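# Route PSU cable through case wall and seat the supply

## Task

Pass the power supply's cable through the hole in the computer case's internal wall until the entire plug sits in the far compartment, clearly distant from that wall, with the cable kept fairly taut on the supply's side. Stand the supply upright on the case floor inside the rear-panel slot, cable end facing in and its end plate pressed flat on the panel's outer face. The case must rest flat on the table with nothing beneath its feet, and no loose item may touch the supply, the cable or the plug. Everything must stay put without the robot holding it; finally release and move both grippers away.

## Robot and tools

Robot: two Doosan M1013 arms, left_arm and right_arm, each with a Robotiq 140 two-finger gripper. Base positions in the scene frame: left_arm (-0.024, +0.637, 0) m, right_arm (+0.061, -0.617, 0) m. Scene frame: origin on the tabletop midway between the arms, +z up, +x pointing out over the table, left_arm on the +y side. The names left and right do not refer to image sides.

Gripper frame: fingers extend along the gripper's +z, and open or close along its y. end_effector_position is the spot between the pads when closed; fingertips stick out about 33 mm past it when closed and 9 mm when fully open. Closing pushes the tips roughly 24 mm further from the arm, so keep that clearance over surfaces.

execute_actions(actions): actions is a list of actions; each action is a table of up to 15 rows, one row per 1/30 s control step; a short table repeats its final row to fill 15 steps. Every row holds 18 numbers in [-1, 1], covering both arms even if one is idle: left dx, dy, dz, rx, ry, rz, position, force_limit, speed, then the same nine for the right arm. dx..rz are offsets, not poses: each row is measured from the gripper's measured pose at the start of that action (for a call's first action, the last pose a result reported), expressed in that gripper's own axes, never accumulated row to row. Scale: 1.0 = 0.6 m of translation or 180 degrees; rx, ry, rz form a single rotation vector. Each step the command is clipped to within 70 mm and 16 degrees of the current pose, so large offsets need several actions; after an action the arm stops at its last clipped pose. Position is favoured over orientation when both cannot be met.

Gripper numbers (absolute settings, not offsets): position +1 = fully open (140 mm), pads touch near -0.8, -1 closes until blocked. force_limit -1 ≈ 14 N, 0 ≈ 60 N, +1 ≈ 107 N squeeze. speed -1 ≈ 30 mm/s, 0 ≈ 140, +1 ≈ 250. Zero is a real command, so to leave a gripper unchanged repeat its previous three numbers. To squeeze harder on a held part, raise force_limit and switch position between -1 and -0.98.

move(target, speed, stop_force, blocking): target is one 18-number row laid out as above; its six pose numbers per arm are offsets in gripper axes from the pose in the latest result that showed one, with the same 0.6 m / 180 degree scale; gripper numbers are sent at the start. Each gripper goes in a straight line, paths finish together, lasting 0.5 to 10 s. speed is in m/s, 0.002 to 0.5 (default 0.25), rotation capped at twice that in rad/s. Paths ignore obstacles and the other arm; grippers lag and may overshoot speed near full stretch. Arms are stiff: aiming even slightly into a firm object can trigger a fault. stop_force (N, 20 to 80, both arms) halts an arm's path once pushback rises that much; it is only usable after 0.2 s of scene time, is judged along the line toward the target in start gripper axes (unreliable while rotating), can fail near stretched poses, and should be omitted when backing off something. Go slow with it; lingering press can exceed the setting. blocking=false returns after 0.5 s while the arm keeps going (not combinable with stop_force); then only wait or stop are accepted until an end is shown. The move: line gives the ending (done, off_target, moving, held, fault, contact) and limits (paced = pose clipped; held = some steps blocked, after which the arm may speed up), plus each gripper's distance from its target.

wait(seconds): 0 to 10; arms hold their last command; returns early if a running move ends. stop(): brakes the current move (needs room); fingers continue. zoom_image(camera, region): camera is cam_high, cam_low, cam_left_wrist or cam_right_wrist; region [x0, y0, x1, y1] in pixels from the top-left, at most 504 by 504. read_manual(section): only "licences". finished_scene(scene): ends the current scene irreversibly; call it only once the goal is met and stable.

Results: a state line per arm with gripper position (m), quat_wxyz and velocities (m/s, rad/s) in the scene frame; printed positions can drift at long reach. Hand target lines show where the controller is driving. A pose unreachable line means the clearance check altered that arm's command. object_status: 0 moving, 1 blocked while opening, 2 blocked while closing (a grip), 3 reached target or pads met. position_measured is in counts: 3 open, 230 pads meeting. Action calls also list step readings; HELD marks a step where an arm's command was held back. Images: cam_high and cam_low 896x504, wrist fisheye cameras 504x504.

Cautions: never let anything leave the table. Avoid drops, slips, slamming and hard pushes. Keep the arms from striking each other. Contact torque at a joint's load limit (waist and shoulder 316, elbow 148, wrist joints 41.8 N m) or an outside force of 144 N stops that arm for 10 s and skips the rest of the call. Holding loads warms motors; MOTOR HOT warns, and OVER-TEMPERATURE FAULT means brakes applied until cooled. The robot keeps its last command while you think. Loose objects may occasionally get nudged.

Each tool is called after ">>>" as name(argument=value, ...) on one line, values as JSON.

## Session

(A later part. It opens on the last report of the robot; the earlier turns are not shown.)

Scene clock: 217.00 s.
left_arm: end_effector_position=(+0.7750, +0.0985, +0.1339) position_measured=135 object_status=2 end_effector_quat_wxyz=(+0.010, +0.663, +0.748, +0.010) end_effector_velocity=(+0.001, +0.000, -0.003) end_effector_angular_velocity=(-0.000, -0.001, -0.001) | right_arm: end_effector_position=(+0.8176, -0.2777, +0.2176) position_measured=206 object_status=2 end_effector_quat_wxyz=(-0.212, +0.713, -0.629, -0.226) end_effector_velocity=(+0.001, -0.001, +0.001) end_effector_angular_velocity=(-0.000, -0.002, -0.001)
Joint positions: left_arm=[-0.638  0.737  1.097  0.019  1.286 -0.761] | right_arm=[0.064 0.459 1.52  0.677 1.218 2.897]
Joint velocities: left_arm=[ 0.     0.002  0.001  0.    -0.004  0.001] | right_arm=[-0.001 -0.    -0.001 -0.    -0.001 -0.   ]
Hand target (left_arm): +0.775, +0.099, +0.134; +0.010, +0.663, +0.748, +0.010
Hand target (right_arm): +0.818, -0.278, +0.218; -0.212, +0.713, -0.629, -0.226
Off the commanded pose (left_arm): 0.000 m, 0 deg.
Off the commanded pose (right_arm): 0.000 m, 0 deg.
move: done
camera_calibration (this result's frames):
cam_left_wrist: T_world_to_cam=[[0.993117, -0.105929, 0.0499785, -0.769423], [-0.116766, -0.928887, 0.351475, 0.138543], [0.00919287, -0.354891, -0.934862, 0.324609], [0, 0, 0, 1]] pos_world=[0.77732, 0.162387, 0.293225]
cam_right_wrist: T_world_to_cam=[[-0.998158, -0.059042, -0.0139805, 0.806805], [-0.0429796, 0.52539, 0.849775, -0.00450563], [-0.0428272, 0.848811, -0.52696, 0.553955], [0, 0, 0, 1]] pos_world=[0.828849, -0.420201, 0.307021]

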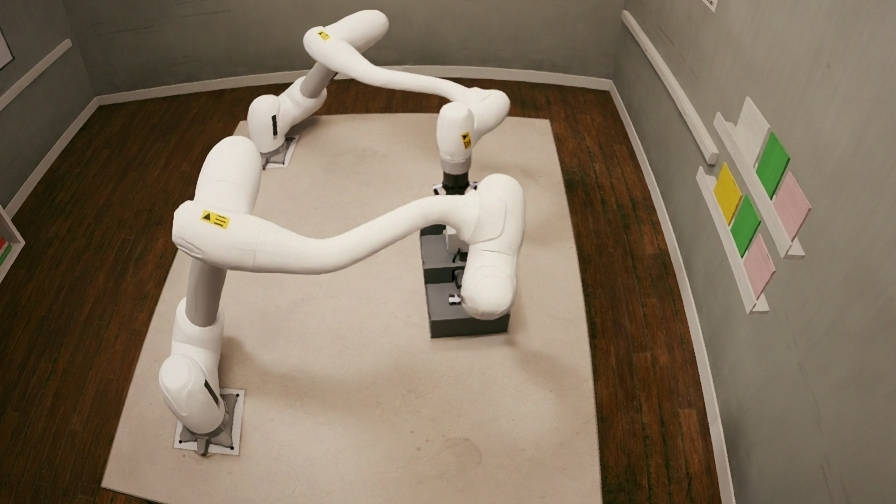

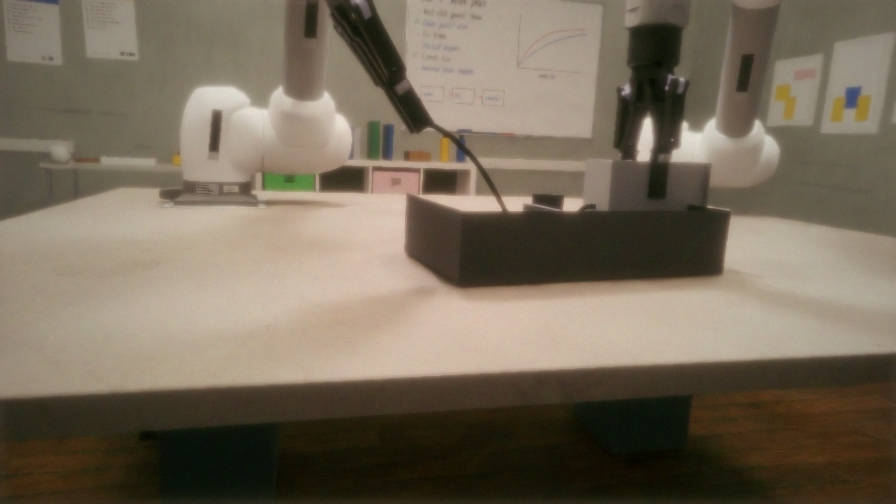

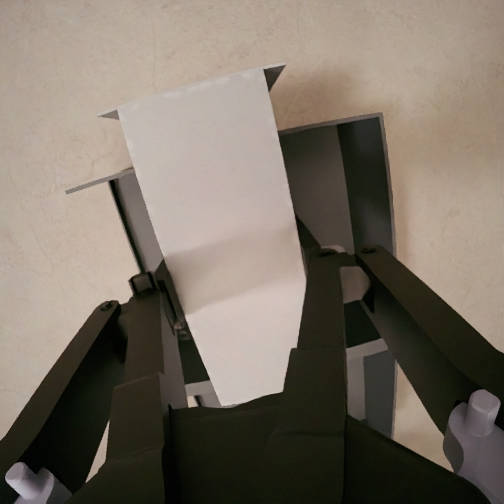

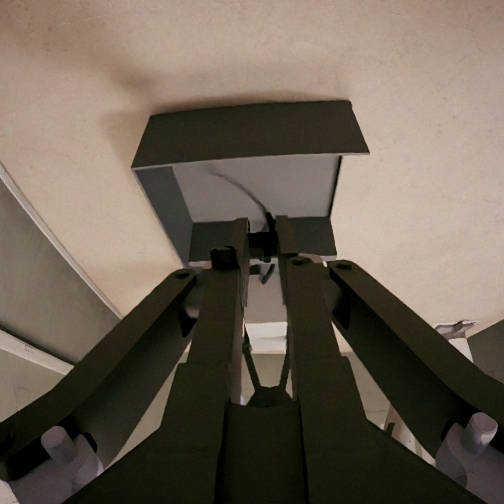

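In the slot. Continue down, pulling slack.

>>> move(target=[0,0,0.1,0,0,0,-1,0.2,-0.3,0.03,0,-0.08,0,0,0,-1,-0.5,-0.3], speed=0.03, stop_force=20)

>>> move(target=[0,0,0.025,0,0,0,-1,0.2,-0.3,0,0,0,0,0,0,-1,-0.5,-0.3], speed=0.004, stop_force=20)

Scene clock: 225.10 s.
left_arm: end_effector_position=(+0.7766, +0.0986, +0.0740) position_measured=135 object_status=2 end_effector_quat_wxyz=(+0.010, +0.663, +0.748, +0.010) end_effector_velocity=(+0.000, -0.001, -0.001) end_effector_angular_velocity=(-0.002, -0.001, +0.001) | right_arm: end_effector_position=(+0.8223, -0.3202, +0.2457) position_measured=206 object_status=2 end_effector_quat_wxyz=(-0.212, +0.713, -0.629, -0.226) end_effector_velocity=(-0.000, +0.000, +0.001) end_effector_angular_velocity=(+0.000, -0.000, +0.001)
Joint positions: left_arm=[-0.637  0.771  1.148  0.02   1.201 -0.761] | right_arm=[0.01  0.439 1.497 0.66  1.283 2.884]
Joint velocities: left_arm=[-0.     0.001  0.    -0.    -0.003 -0.001] | right_arm=[ 0.    -0.    -0.001 -0.     0.002 -0.   ]
Hand target (left_arm): +0.777, +0.099, +0.074; +0.010, +0.663, +0.748, +0.010
Hand target (right_arm): +0.822, -0.320, +0.246; -0.212, +0.713, -0.629, -0.226
Off the commanded pose (left_arm): 0.000 m, 0 deg.
Off the commanded pose (right_arm): 0.000 m, 0 deg.
move: done
camera_calibration (this result's frames):
cam_left_wrist: T_world_to_cam=[[0.993105, -0.10605, 0.0499604, -0.767965], [-0.116873, -0.928861, 0.351509, 0.159907], [0.00912872, -0.354924, -0.93485, 0.268728], [0, 0, 0, 1]] pos_world=[0.778905, 0.162466, 0.23338]
cam_right_wrist: T_world_to_cam=[[-0.998155, -0.0590704, -0.0140131, 0.809312], [-0.0430274, 0.525491, 0.849711, -0.0058593], [-0.042829, 0.848746, -0.527063, 0.605039], [0, 0, 0, 1]] pos_world=[0.83348, -0.462639, 0.335213]

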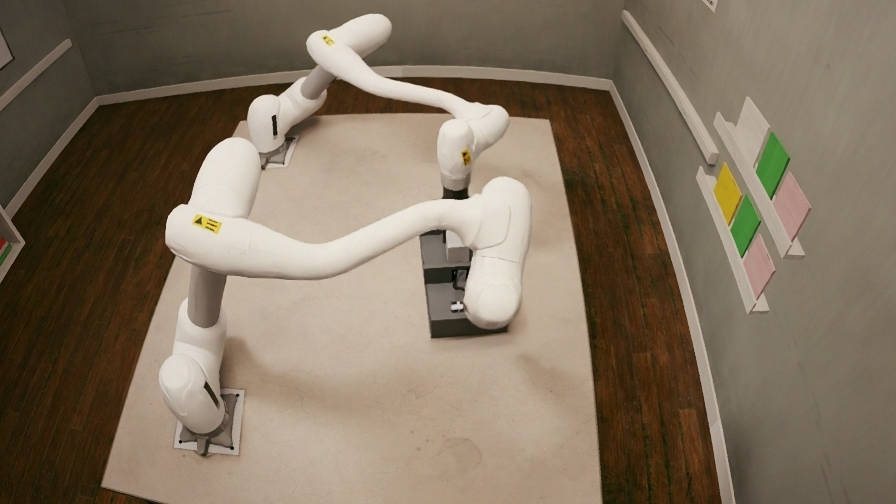

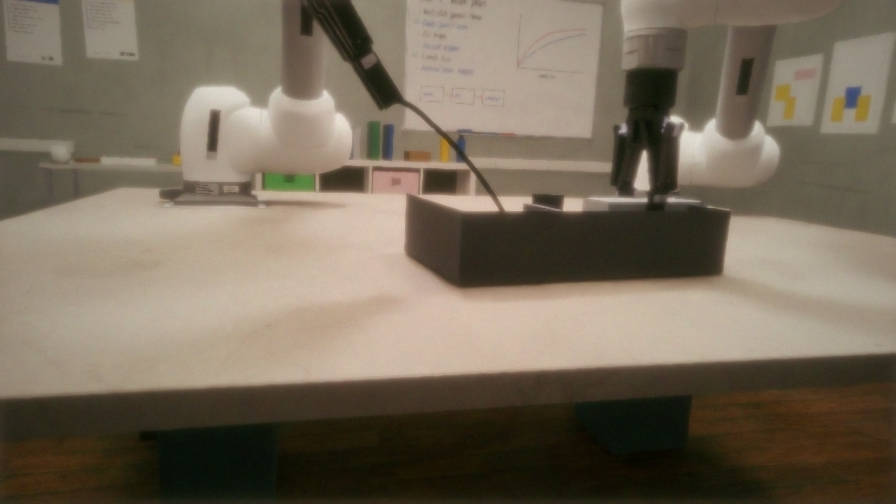

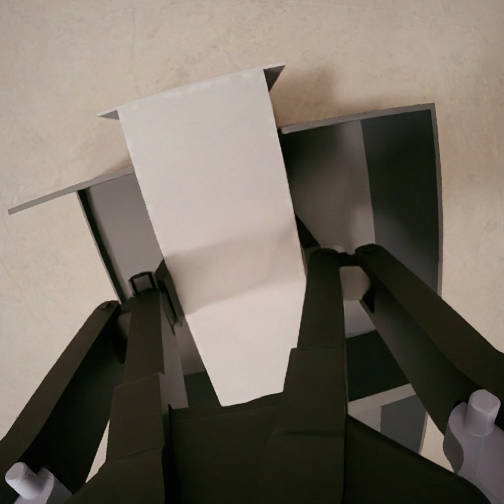

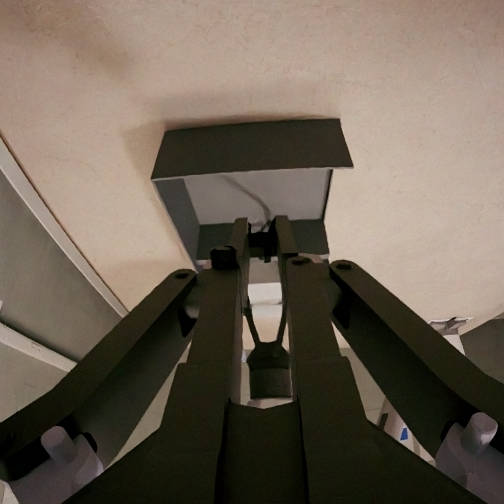

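Scene clock: 227.37 s.
left_arm: end_effector_position=(+0.7768, +0.0986, +0.0664) position_measured=135 object_status=2 end_effector_quat_wxyz=(+0.010, +0.663, +0.748, +0.010) end_effector_velocity=(-0.001, +0.000, -0.001) end_effector_angular_velocity=(+0.002, +0.002, -0.002) | right_arm: end_effector_position=(+0.8223, -0.3202, +0.2457) position_measured=206 object_status=2 end_effector_quat_wxyz=(-0.212, +0.713, -0.629, -0.226) end_effector_velocity=(-0.000, +0.000, +0.000) end_effector_angular_velocity=(+0.000, +0.000, +0.001)
Joint positions: left_arm=[-0.637  0.776  1.154  0.02   1.191 -0.761] | right_arm=[0.01  0.439 1.497 0.66  1.283 2.884]
Joint velocities: left_arm=[-0.     0.001 -0.001  0.001  0.003  0.001] | right_arm=[ 0.     0.    -0.    -0.     0.001 -0.   ]
Hand target (left_arm): +0.777, +0.099, +0.067; +0.010, +0.663, +0.748, +0.010
Hand target (right_arm): +0.822, -0.320, +0.246; -0.212, +0.713, -0.629, -0.226
Off the commanded pose (left_arm): 0.007 m, 0 deg.
Off the commanded pose (right_arm): 0.000 m, 0 deg.
move: contact (left_arm)
camera_calibration (this result's frames):
cam_left_wrist: T_world_to_cam=[[0.993108, -0.106012, 0.0499745, -0.767801], [-0.116842, -0.928867, 0.351503, 0.162649], [0.00915621, -0.35492, -0.934852, 0.261593], [0, 0, 0, 1]] pos_world=[0.779119, 0.162528, 0.225749]
cam_right_wrist: T_world_to_cam=[[-0.998154, -0.0590811, -0.0140509, 0.809325], [-0.0430654, 0.525496, 0.849706, -0.00583958], [-0.0428179, 0.848743, -0.52707, 0.605042], [0, 0, 0, 1]] pos_world=[0.833486, -0.46264, 0.335233]

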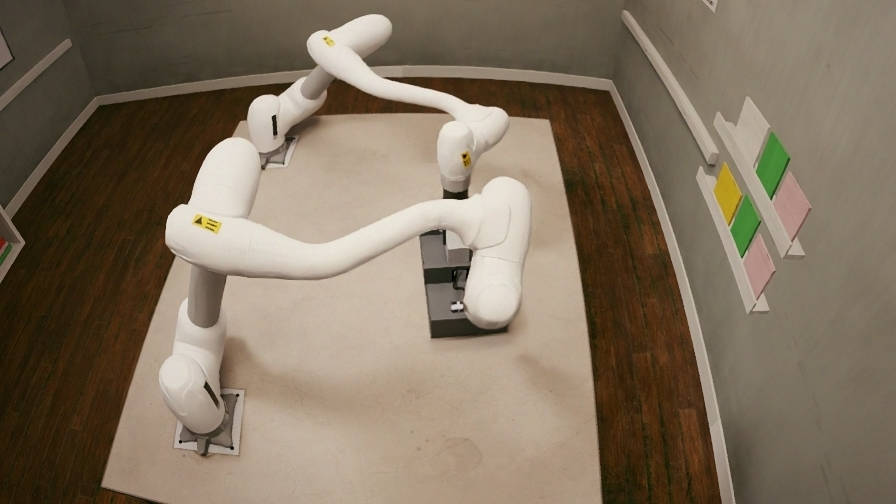

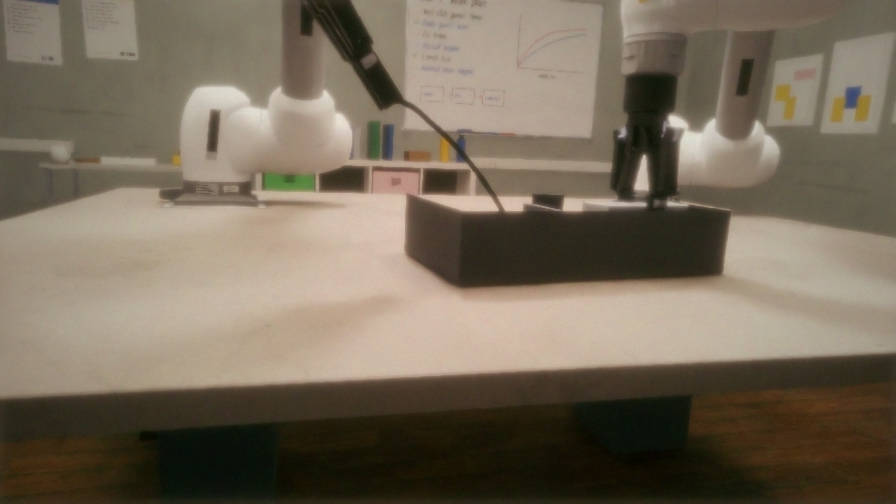

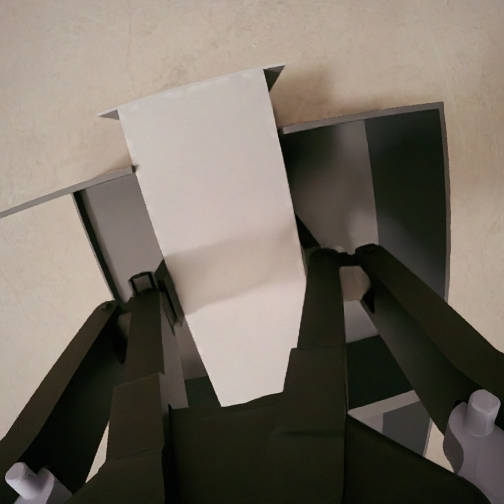

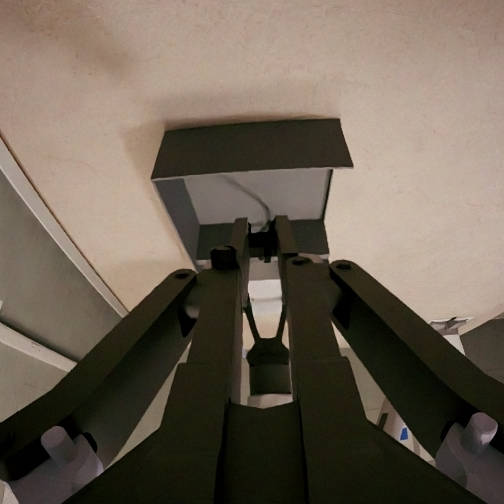

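>>> move(target=[-0.047,0.003,-0.0025,0,0,0,-1,0.2,-0.3,0.02,0,-0.04,0,0,0,-1,-0.5,-0.3], speed=0.02)

>>> zoom_image(camera="cam_left_wrist", region=[40,0,360,220])

Scene clock: 237.87 s.
left_arm: end_effector_position=(+0.7820, +0.0711, +0.0680) position_measured=135 object_status=2 end_effector_quat_wxyz=(+0.010, +0.663, +0.748, +0.010) end_effector_velocity=(+0.000, -0.001, -0.000) end_effector_angular_velocity=(+0.001, +0.001, +0.000) | right_arm: end_effector_position=(+0.8249, -0.3437, +0.2580) position_measured=206 object_status=2 end_effector_quat_wxyz=(-0.212, +0.713, -0.629, -0.226) end_effector_velocity=(+0.000, -0.000, +0.001) end_effector_angular_velocity=(+0.000, -0.001, +0.000)
Joint positions: left_arm=[-0.656  0.809  1.09   0.02   1.222 -0.781] | right_arm=[-0.02   0.431  1.484  0.653  1.316  2.873]
Joint velocities: left_arm=[-0.001  0.003 -0.005  0.001  0.003 -0.002] | right_arm=[-0.    -0.    -0.001  0.     0.    -0.001]
Hand target (left_arm): +0.782, +0.071, +0.068; +0.010, +0.663, +0.748, +0.010
Hand target (right_arm): +0.825, -0.344, +0.258; -0.212, +0.713, -0.629, -0.226
Off the commanded pose (left_arm): 0.000 m, 0 deg.
Off the commanded pose (right_arm): 0.000 m, 0 deg.
move: done
camera_calibration (this result's frames):
cam_left_wrist: T_world_to_cam=[[0.993104, -0.106005, 0.0500763, -0.775977], [-0.116871, -0.928906, 0.35139, 0.13712], [0.00926687, -0.354819, -0.934889, 0.253139], [0, 0, 0, 1]] pos_world=[0.784306, 0.134933, 0.227332]
cam_right_wrist: T_world_to_cam=[[-0.998153, -0.0590947, -0.0140673, 0.81073], [-0.0430896, 0.525555, 0.849668, -0.00374077], [-0.0428177, 0.848705, -0.527131, 0.631641], [0, 0, 0, 1]] pos_world=[0.836117, -0.486201, 0.347541]

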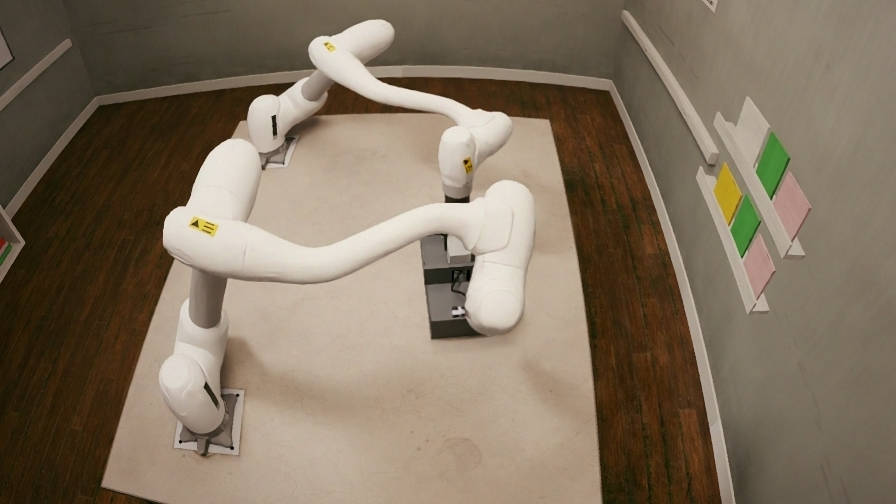

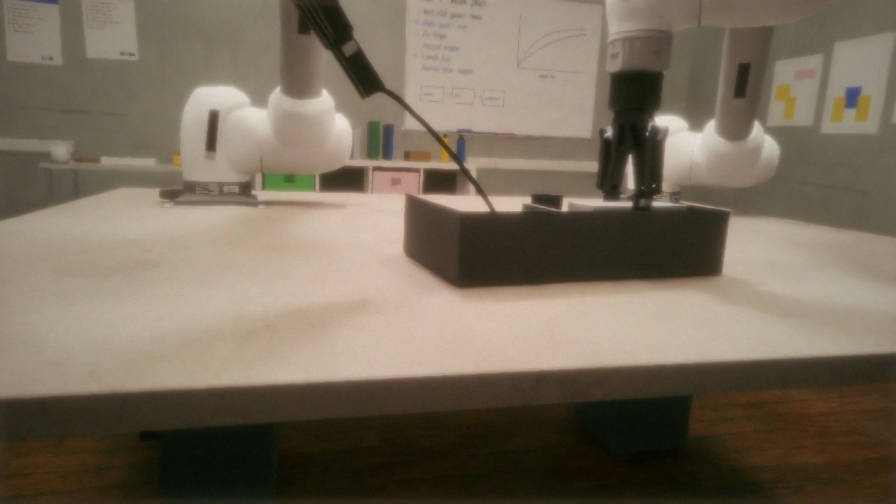

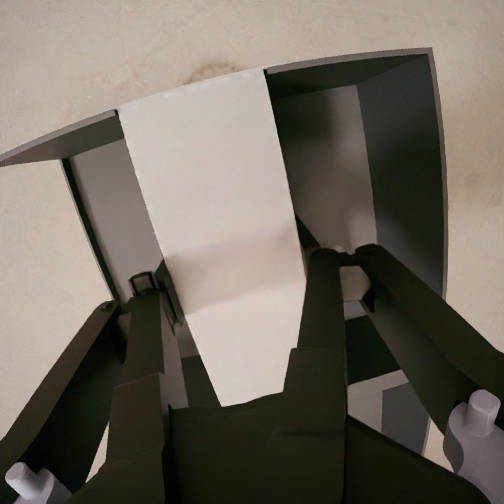

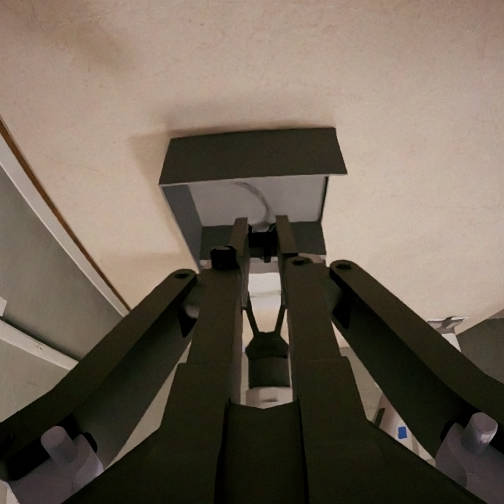

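Region (40, 0, 360, 220) of cam_left_wrist's 504x504 image, scaled by 1.575, with more detail than that image has; it fills the top 346 rows of this view, and the rest is white.

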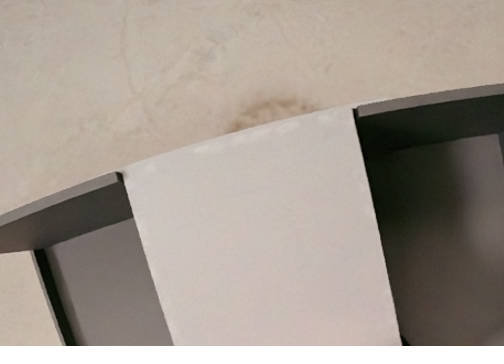

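>>> move(target=[-0.004,0,0.002,0,0,0,-1,0.2,-0.3,0,0,0,0,0,0,-1,-0.5,-0.3], speed=0.005)

>>> move(target=[0,0,0,0,0,0,0.25,0.2,-0.5,0,0,0,0,0,0,-1,-0.5,-0.3])

>>> move(target=[0.1,0,-0.35,0,0,0,0.25,0.2,-0.5,0,0,0,0,0,0,-1,-0.5,-0.3])

Scene clock: 244.70 s.
left_arm: end_effector_position=(+0.7823, +0.0688, +0.0669) position_measured=135 object_status=2 end_effector_quat_wxyz=(+0.010, +0.663, +0.748, +0.010) end_effector_velocity=(+0.001, -0.000, -0.001) end_effector_angular_velocity=(+0.002, -0.002, -0.001) | right_arm: end_effector_position=(+0.8249, -0.3438, +0.2581) position_measured=206 object_status=2 end_effector_quat_wxyz=(-0.212, +0.713, -0.629, -0.226) end_effector_velocity=(+0.001, -0.001, +0.000) end_effector_angular_velocity=(-0.000, -0.002, -0.001)
Joint positions: left_arm=[-0.658  0.812  1.086  0.02   1.223 -0.782] | right_arm=[-0.02   0.431  1.484  0.653  1.316  2.873]
Joint velocities: left_arm=[-0.     0.001 -0.001  0.002 -0.    -0.001] | right_arm=[-0.001 -0.    -0.    -0.    -0.001 -0.001]
Hand target (left_arm): +0.782, +0.069, +0.067; +0.010, +0.663, +0.748, +0.010
Hand target (right_arm): +0.825, -0.344, +0.258; -0.212, +0.713, -0.629, -0.226
Off the commanded pose (left_arm): 0.000 m, 0 deg.
Off the commanded pose (right_arm): 0.000 m, 0 deg.
move: done
camera_calibration (this result's frames):
cam_left_wrist: T_world_to_cam=[[0.993105, -0.105959, 0.0501533, -0.776532], [-0.116855, -0.928898, 0.351416, 0.135372], [0.0093518, -0.354853, -0.934875, 0.251291], [0, 0, 0, 1]] pos_world=[0.784647, 0.132638, 0.2263]
cam_right_wrist: T_world_to_cam=[[-0.998147, -0.0591945, -0.014115, 0.8107], [-0.0431831, 0.525557, 0.849662, -0.0037047], [-0.042877, 0.848696, -0.527139, 0.631724], [0, 0, 0, 1]] pos_world=[0.836124, -0.486206, 0.347598]

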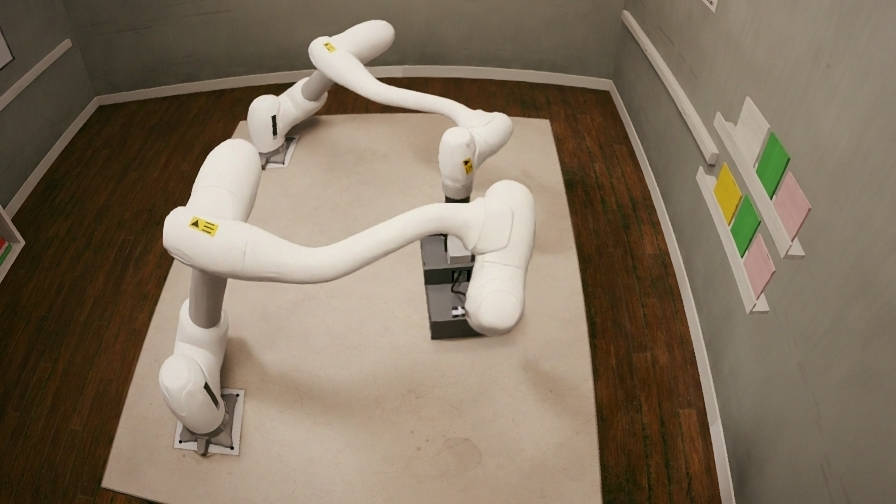

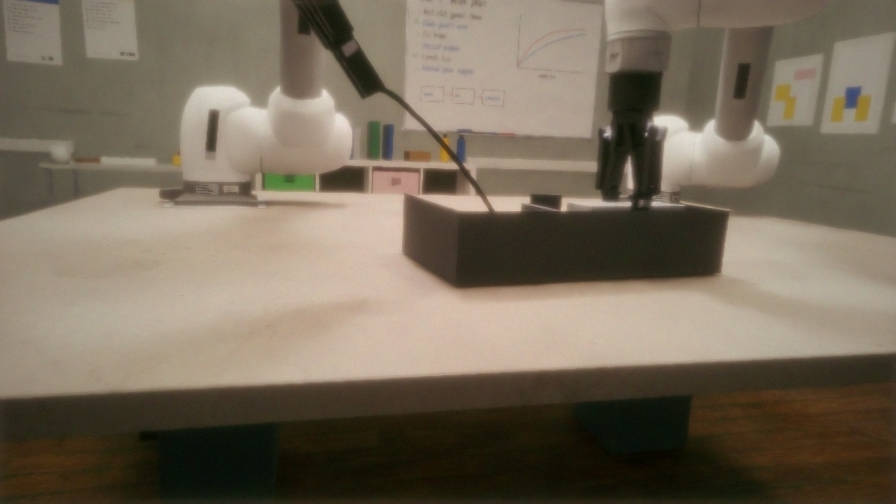

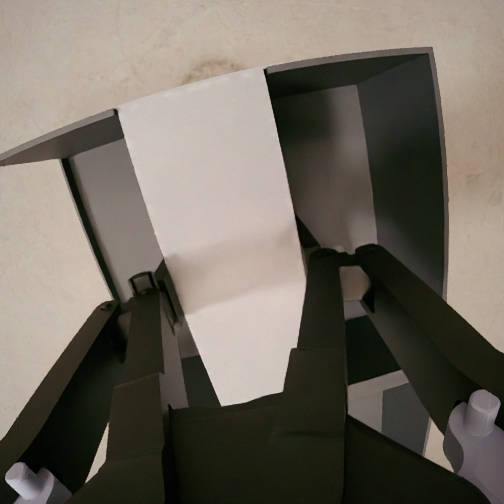

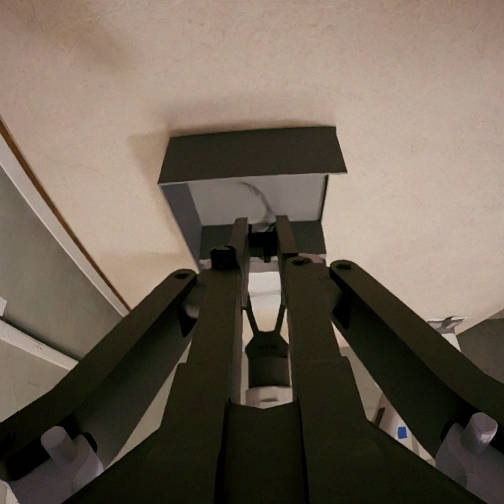

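Scene clock: 245.20 s.
left_arm: end_effector_position=(+0.7822, +0.0686, +0.0669) position_measured=98 object_status=0 end_effector_quat_wxyz=(+0.010, +0.663, +0.748, +0.010) end_effector_velocity=(+0.000, +0.001, -0.000) end_effector_angular_velocity=(+0.000, +0.000, +0.000) | right_arm: end_effector_position=(+0.8249, -0.3438, +0.2581) position_measured=206 object_status=2 end_effector_quat_wxyz=(-0.212, +0.713, -0.629, -0.226) end_effector_velocity=(-0.000, +0.000, +0.000) end_effector_angular_velocity=(+0.000, +0.001, +0.001)
Joint positions: left_arm=[-0.658  0.812  1.086  0.02   1.223 -0.782] | right_arm=[-0.02   0.431  1.484  0.653  1.316  2.873]
Joint velocities: left_arm=[ 0.001 -0.001  0.001  0.    -0.     0.   ] | right_arm=[ 0.     0.    -0.     0.     0.001  0.   ]
Hand target (left_arm): +0.782, +0.069, +0.067; +0.010, +0.663, +0.748, +0.010
Hand target (right_arm): +0.825, -0.344, +0.258; -0.212, +0.713, -0.629, -0.226
Off the commanded pose (left_arm): 0.000 m, 0 deg.
Off the commanded pose (right_arm): 0.000 m, 0 deg.
move: done
camera_calibration (this result's frames):
cam_left_wrist: T_world_to_cam=[[0.993081, -0.106175, 0.0501746, -0.776394], [-0.117065, -0.928874, 0.351411, 0.135323], [0.00929476, -0.354853, -0.934876, 0.251258], [0, 0, 0, 1]] pos_world=[0.784529, 0.132424, 0.226296]
cam_right_wrist: T_world_to_cam=[[-0.998147, -0.0591812, -0.0141353, 0.810718], [-0.0431936, 0.525561, 0.849659, -0.0036928], [-0.0428549, 0.848695, -0.527144, 0.631707], [0, 0, 0, 1]] pos_world=[0.836128, -0.486206, 0.347598]

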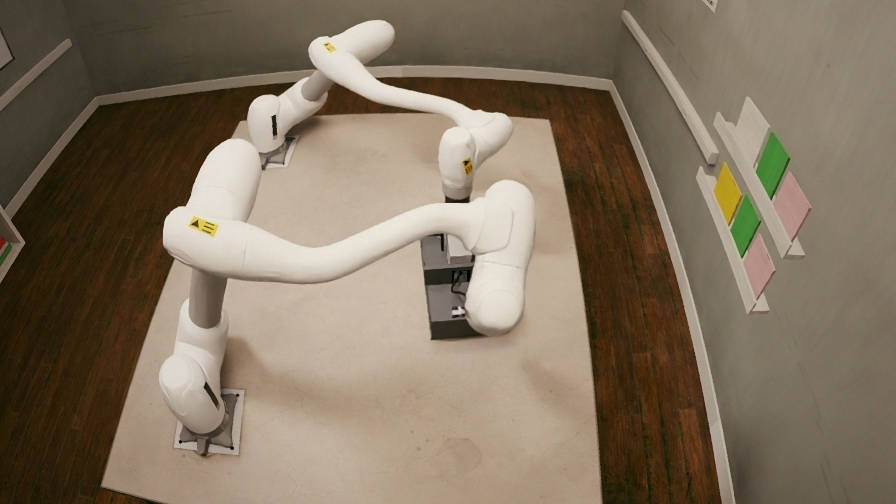

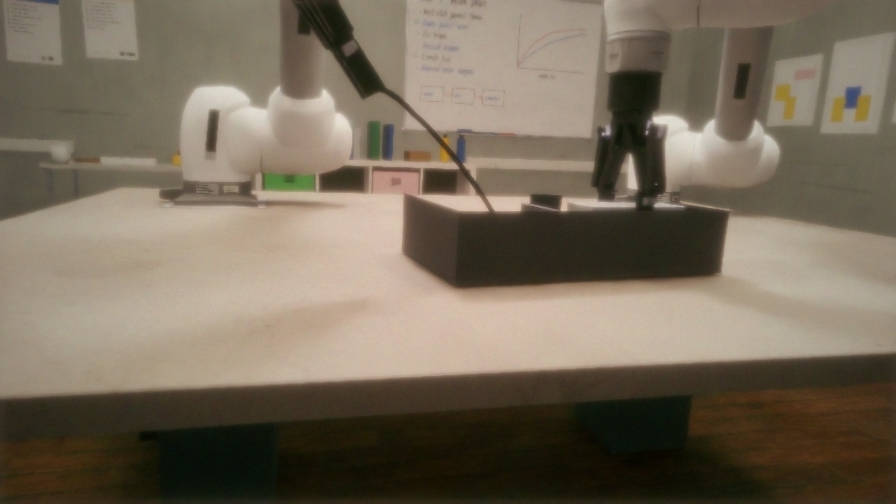

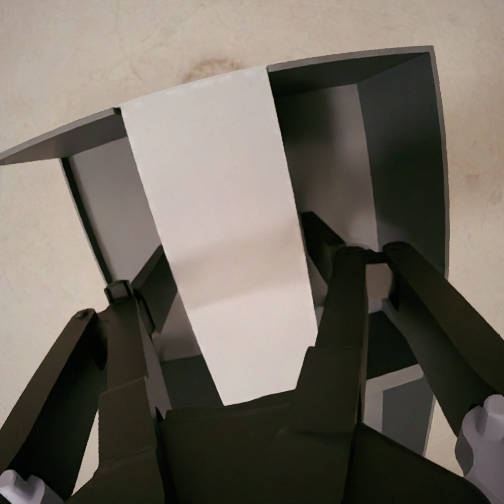

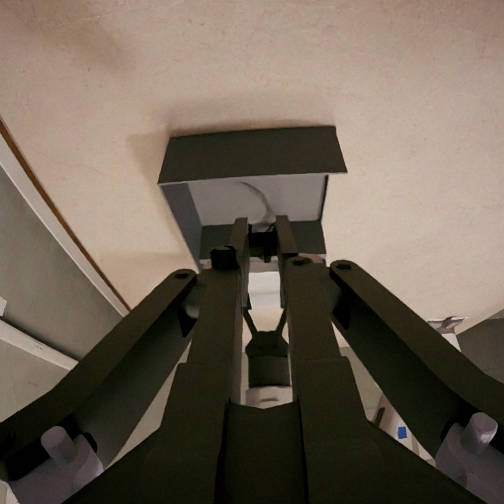

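Scene clock: 246.60 s.
left_arm: end_effector_position=(+0.7693, +0.1278, +0.2766) position_measured=98 object_status=3 end_effector_quat_wxyz=(+0.010, +0.663, +0.748, +0.010) end_effector_velocity=(+0.000, +0.001, +0.001) end_effector_angular_velocity=(+0.001, +0.000, -0.000) | right_arm: end_effector_position=(+0.8249, -0.3438, +0.2581) position_measured=206 object_status=2 end_effector_quat_wxyz=(-0.212, +0.713, -0.629, -0.226) end_effector_velocity=(-0.000, +0.000, -0.000) end_effector_angular_velocity=(+0.000, +0.000, +0.000)
Joint positions: left_arm=[-0.617  0.654  0.98   0.018  1.486 -0.736] | right_arm=[-0.02   0.431  1.484  0.653  1.316  2.873]
Joint velocities: left_arm=[ 0.001  0.    -0.003  0.001  0.003  0.001] | right_arm=[ 0. -0.  0.  0.  0.  0.]
Hand target (left_arm): +0.769, +0.128, +0.277; +0.010, +0.663, +0.748, +0.010
Hand target (right_arm): +0.825, -0.344, +0.258; -0.212, +0.713, -0.629, -0.226
Off the commanded pose (left_arm): 0.000 m, 0 deg.
Off the commanded pose (right_arm): 0.000 m, 0 deg.
move: done
camera_calibration (this result's frames):
cam_left_wrist: T_world_to_cam=[[0.99312, -0.105807, 0.0501767, -0.767913], [-0.11672, -0.928979, 0.351248, 0.114945], [0.00944853, -0.354688, -0.934937, 0.468273], [0, 0, 0, 1]] pos_world=[0.771621, 0.191621, 0.435963]
cam_right_wrist: T_world_to_cam=[[-0.998147, -0.0591813, -0.0141353, 0.810718], [-0.0431936, 0.525561, 0.849659, -0.00369269], [-0.0428549, 0.848695, -0.527144, 0.631707], [0, 0, 0, 1]] pos_world=[0.836128, -0.486206, 0.347597]

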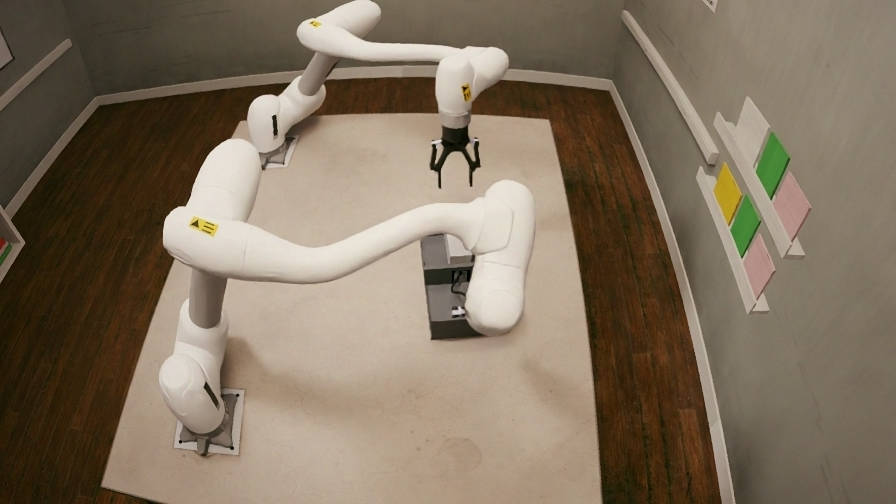

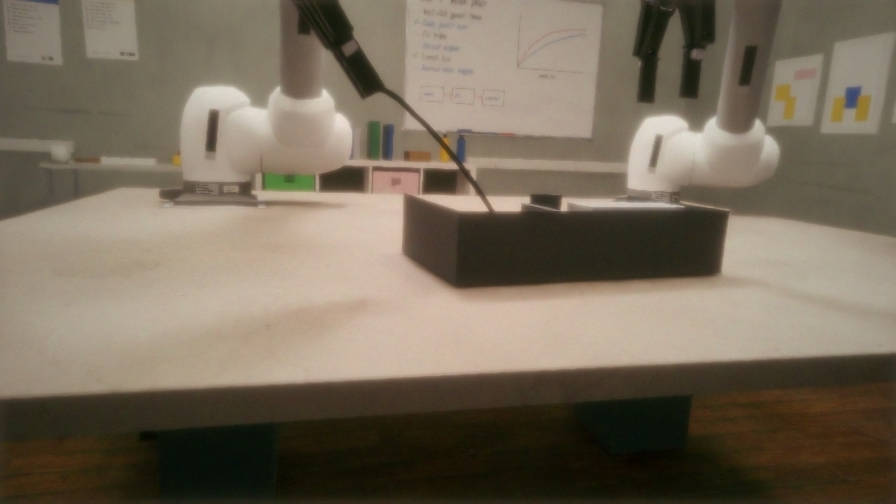

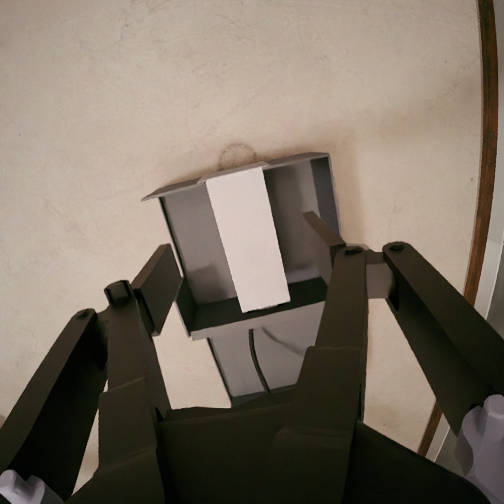

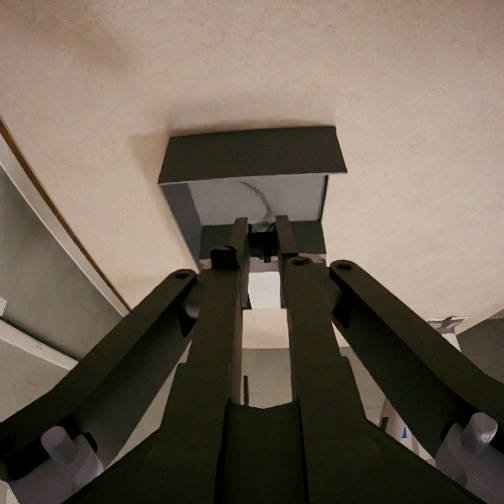

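>>> move(target=[0.3,-0.3,0,0,0,0,0.25,0.2,-0.5,-0.147,0.043,0.305,-0.293,-0.009,-0.404,-1,-0.5,-0.3], speed=0.2)

>>> zoom_image(camera="cam_high", region=[370,180,570,350])

Scene clock: 264.63 s.
left_arm: end_effector_position=(+0.5690, +0.2845, +0.2715) position_measured=98 object_status=3 end_effector_quat_wxyz=(+0.010, +0.663, +0.748, +0.010) end_effector_velocity=(-0.001, +0.001, -0.000) end_effector_angular_velocity=(+0.000, -0.001, +0.001) | right_arm: end_effector_position=(+0.7792, -0.1690, +0.1613) position_measured=206 object_status=2 end_effector_quat_wxyz=(+0.009, +0.949, +0.058, -0.308) end_effector_velocity=(-0.001, +0.001, -0.001) end_effector_angular_velocity=(-0.001, +0.001, +0.010)
Joint positions: left_arm=[-0.598  0.234  1.611  0.019  1.274 -0.721] | right_arm=[0.361 0.879 0.904 0.217 1.949 1.905]
Joint velocities: left_arm=[ 0.    -0.002  0.003  0.001 -0.002 -0.   ] | right_arm=[ 0.003  0.003 -0.003 -0.004  0.004 -0.007]
Hand target (left_arm): +0.569, +0.285, +0.271; +0.010, +0.663, +0.748, +0.010
Hand target (right_arm): +0.779, -0.169, +0.161; +0.009, +0.949, +0.059, -0.308
Off the commanded pose (left_arm): 0.000 m, 0 deg.
Off the commanded pose (right_arm): 0.000 m, 0 deg.
move: done
camera_calibration (this result's frames):
cam_left_wrist: T_world_to_cam=[[0.993089, -0.106122, 0.050119, -0.551961], [-0.116994, -0.928946, 0.351243, 0.239133], [0.00928319, -0.35468, -0.934942, 0.521066], [0, 0, 0, 1]] pos_world=[0.571287, 0.348378, 0.430836]
cam_right_wrist: T_world_to_cam=[[0.0558353, -0.998319, -0.0155625, -0.205669], [-0.526791, -0.0426967, 0.848922, 0.265616], [-0.848159, -0.0392016, -0.528289, 0.908072], [0, 0, 0, 1]] pos_world=[0.921597, -0.158385, 0.251037]

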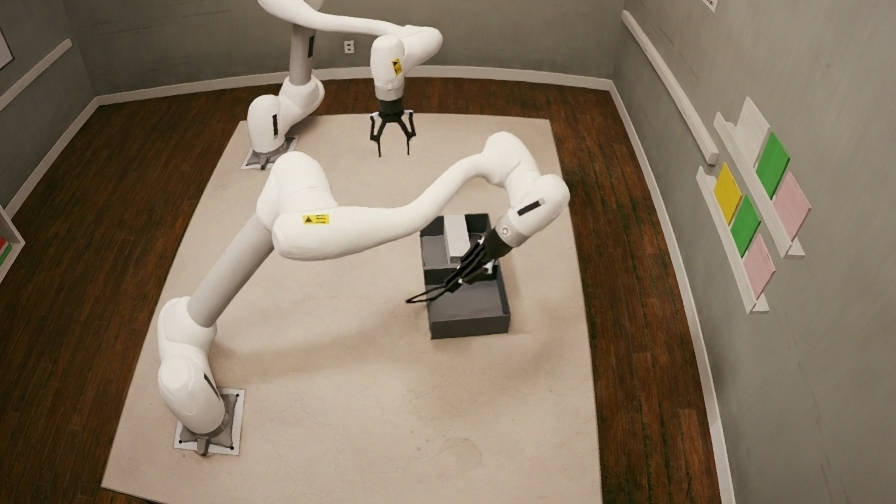

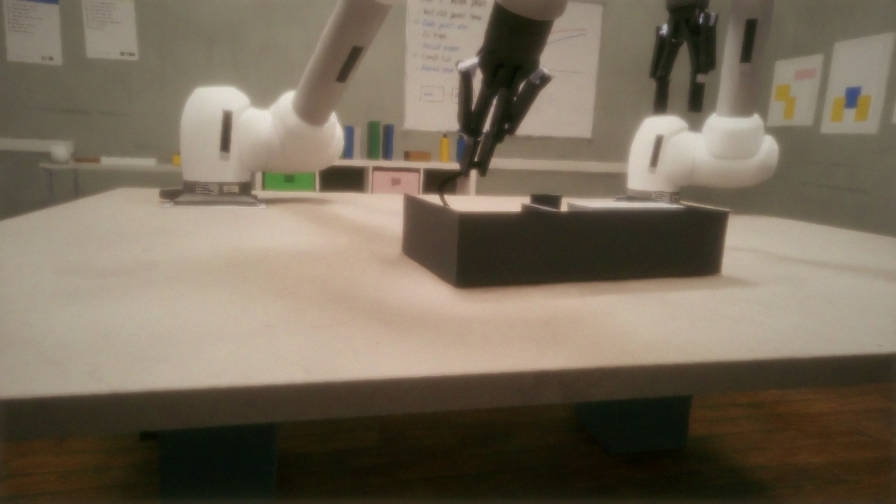

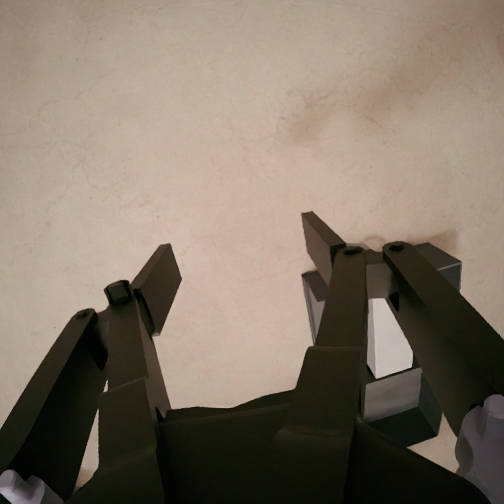

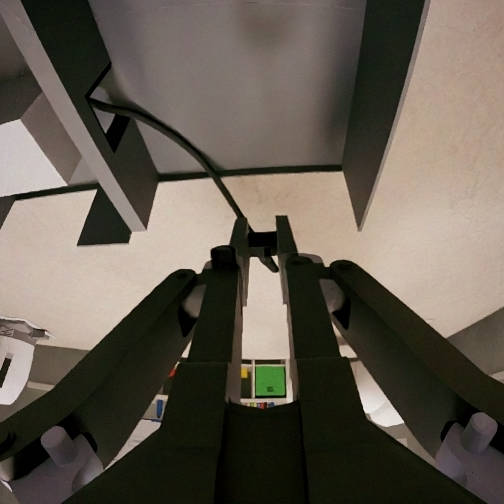

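Region (370, 180, 570, 350) of cam_high's 896x504 image, scaled by 2.520, with more detail than that image has; it fills the top 428 rows of this view, and the rest is white.

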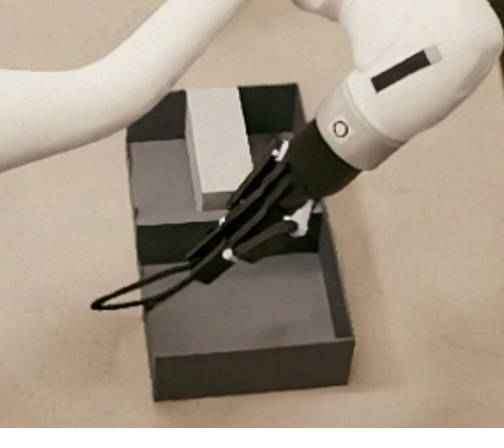

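>>> move(target=[0,0,0,0,0,0,0.25,0.2,-0.5,0.16,0.02,0.082,0,0,0,-1,-0.5,-0.3], speed=0.06)

>>> zoom_image(camera="cam_high", region=[370,180,570,350])

Scene clock: 275.87 s.
left_arm: end_effector_position=(+0.5690, +0.2845, +0.2715) position_measured=98 object_status=3 end_effector_quat_wxyz=(+0.010, +0.663, +0.748, +0.010) end_effector_velocity=(-0.000, +0.000, -0.000) end_effector_angular_velocity=(+0.000, +0.001, +0.001) | right_arm: end_effector_position=(+0.8288, -0.1734, +0.0650) position_measured=206 object_status=2 end_effector_quat_wxyz=(+0.009, +0.949, +0.058, -0.308) end_effector_velocity=(+0.001, -0.001, -0.001) end_effector_angular_velocity=(-0.001, +0.000, -0.000)
Joint positions: left_arm=[-0.598  0.234  1.611  0.019  1.274 -0.721] | right_arm=[0.338 1.015 0.819 0.2   1.903 1.87 ]
Joint velocities: left_arm=[ 0.    -0.     0.001 -0.     0.    -0.   ] | right_arm=[-0.001  0.002 -0.002 -0.001  0.001 -0.   ]
Hand target (left_arm): +0.569, +0.285, +0.271; +0.010, +0.663, +0.748, +0.010
Hand target (right_arm): +0.829, -0.173, +0.065; +0.009, +0.949, +0.058, -0.308
Off the commanded pose (left_arm): 0.000 m, 0 deg.
Off the commanded pose (right_arm): 0.000 m, 0 deg.
move: done
camera_calibration (this result's frames):
cam_left_wrist: T_world_to_cam=[[0.99309, -0.106117, 0.0501191, -0.551968], [-0.11699, -0.928947, 0.351243, 0.239141], [0.00928501, -0.354679, -0.934942, 0.521068], [0, 0, 0, 1]] pos_world=[0.571292, 0.348388, 0.430836]
cam_right_wrist: T_world_to_cam=[[0.0558134, -0.998321, -0.0155126, -0.214288], [-0.526846, -0.0426452, 0.84889, 0.373402], [-0.848126, -0.0392067, -0.528342, 0.899061], [0, 0, 0, 1]] pos_world=[0.971203, -0.162755, 0.15471]

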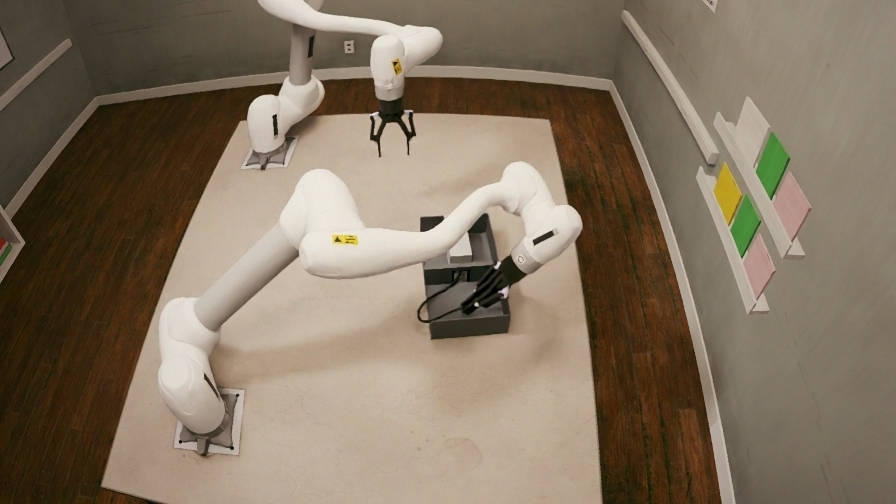

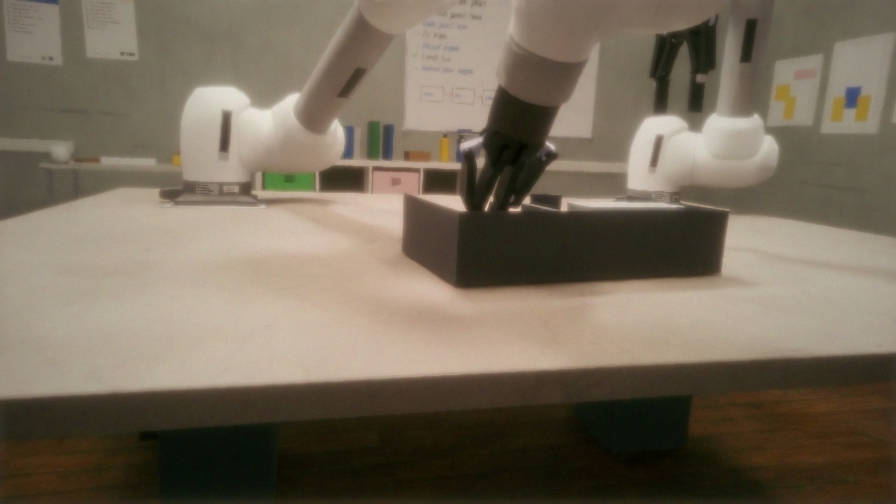

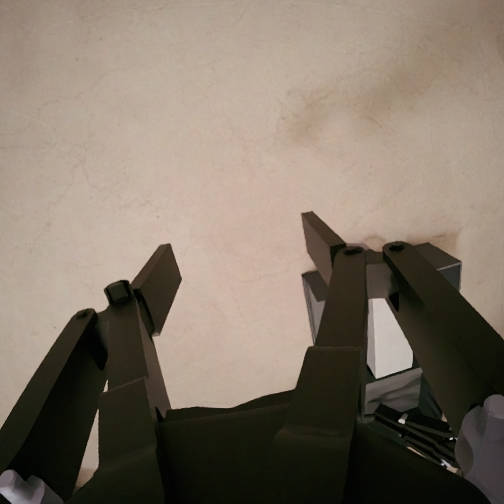

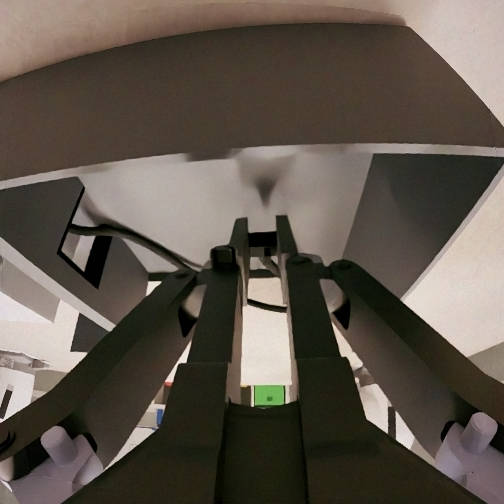

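Region (370, 180, 570, 350) of cam_high's 896x504 image, scaled by 2.520, with more detail than that image has; it fills the top 428 rows of this view, and the rest is white.

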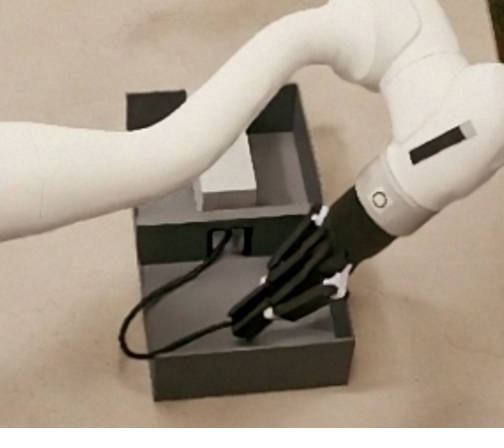

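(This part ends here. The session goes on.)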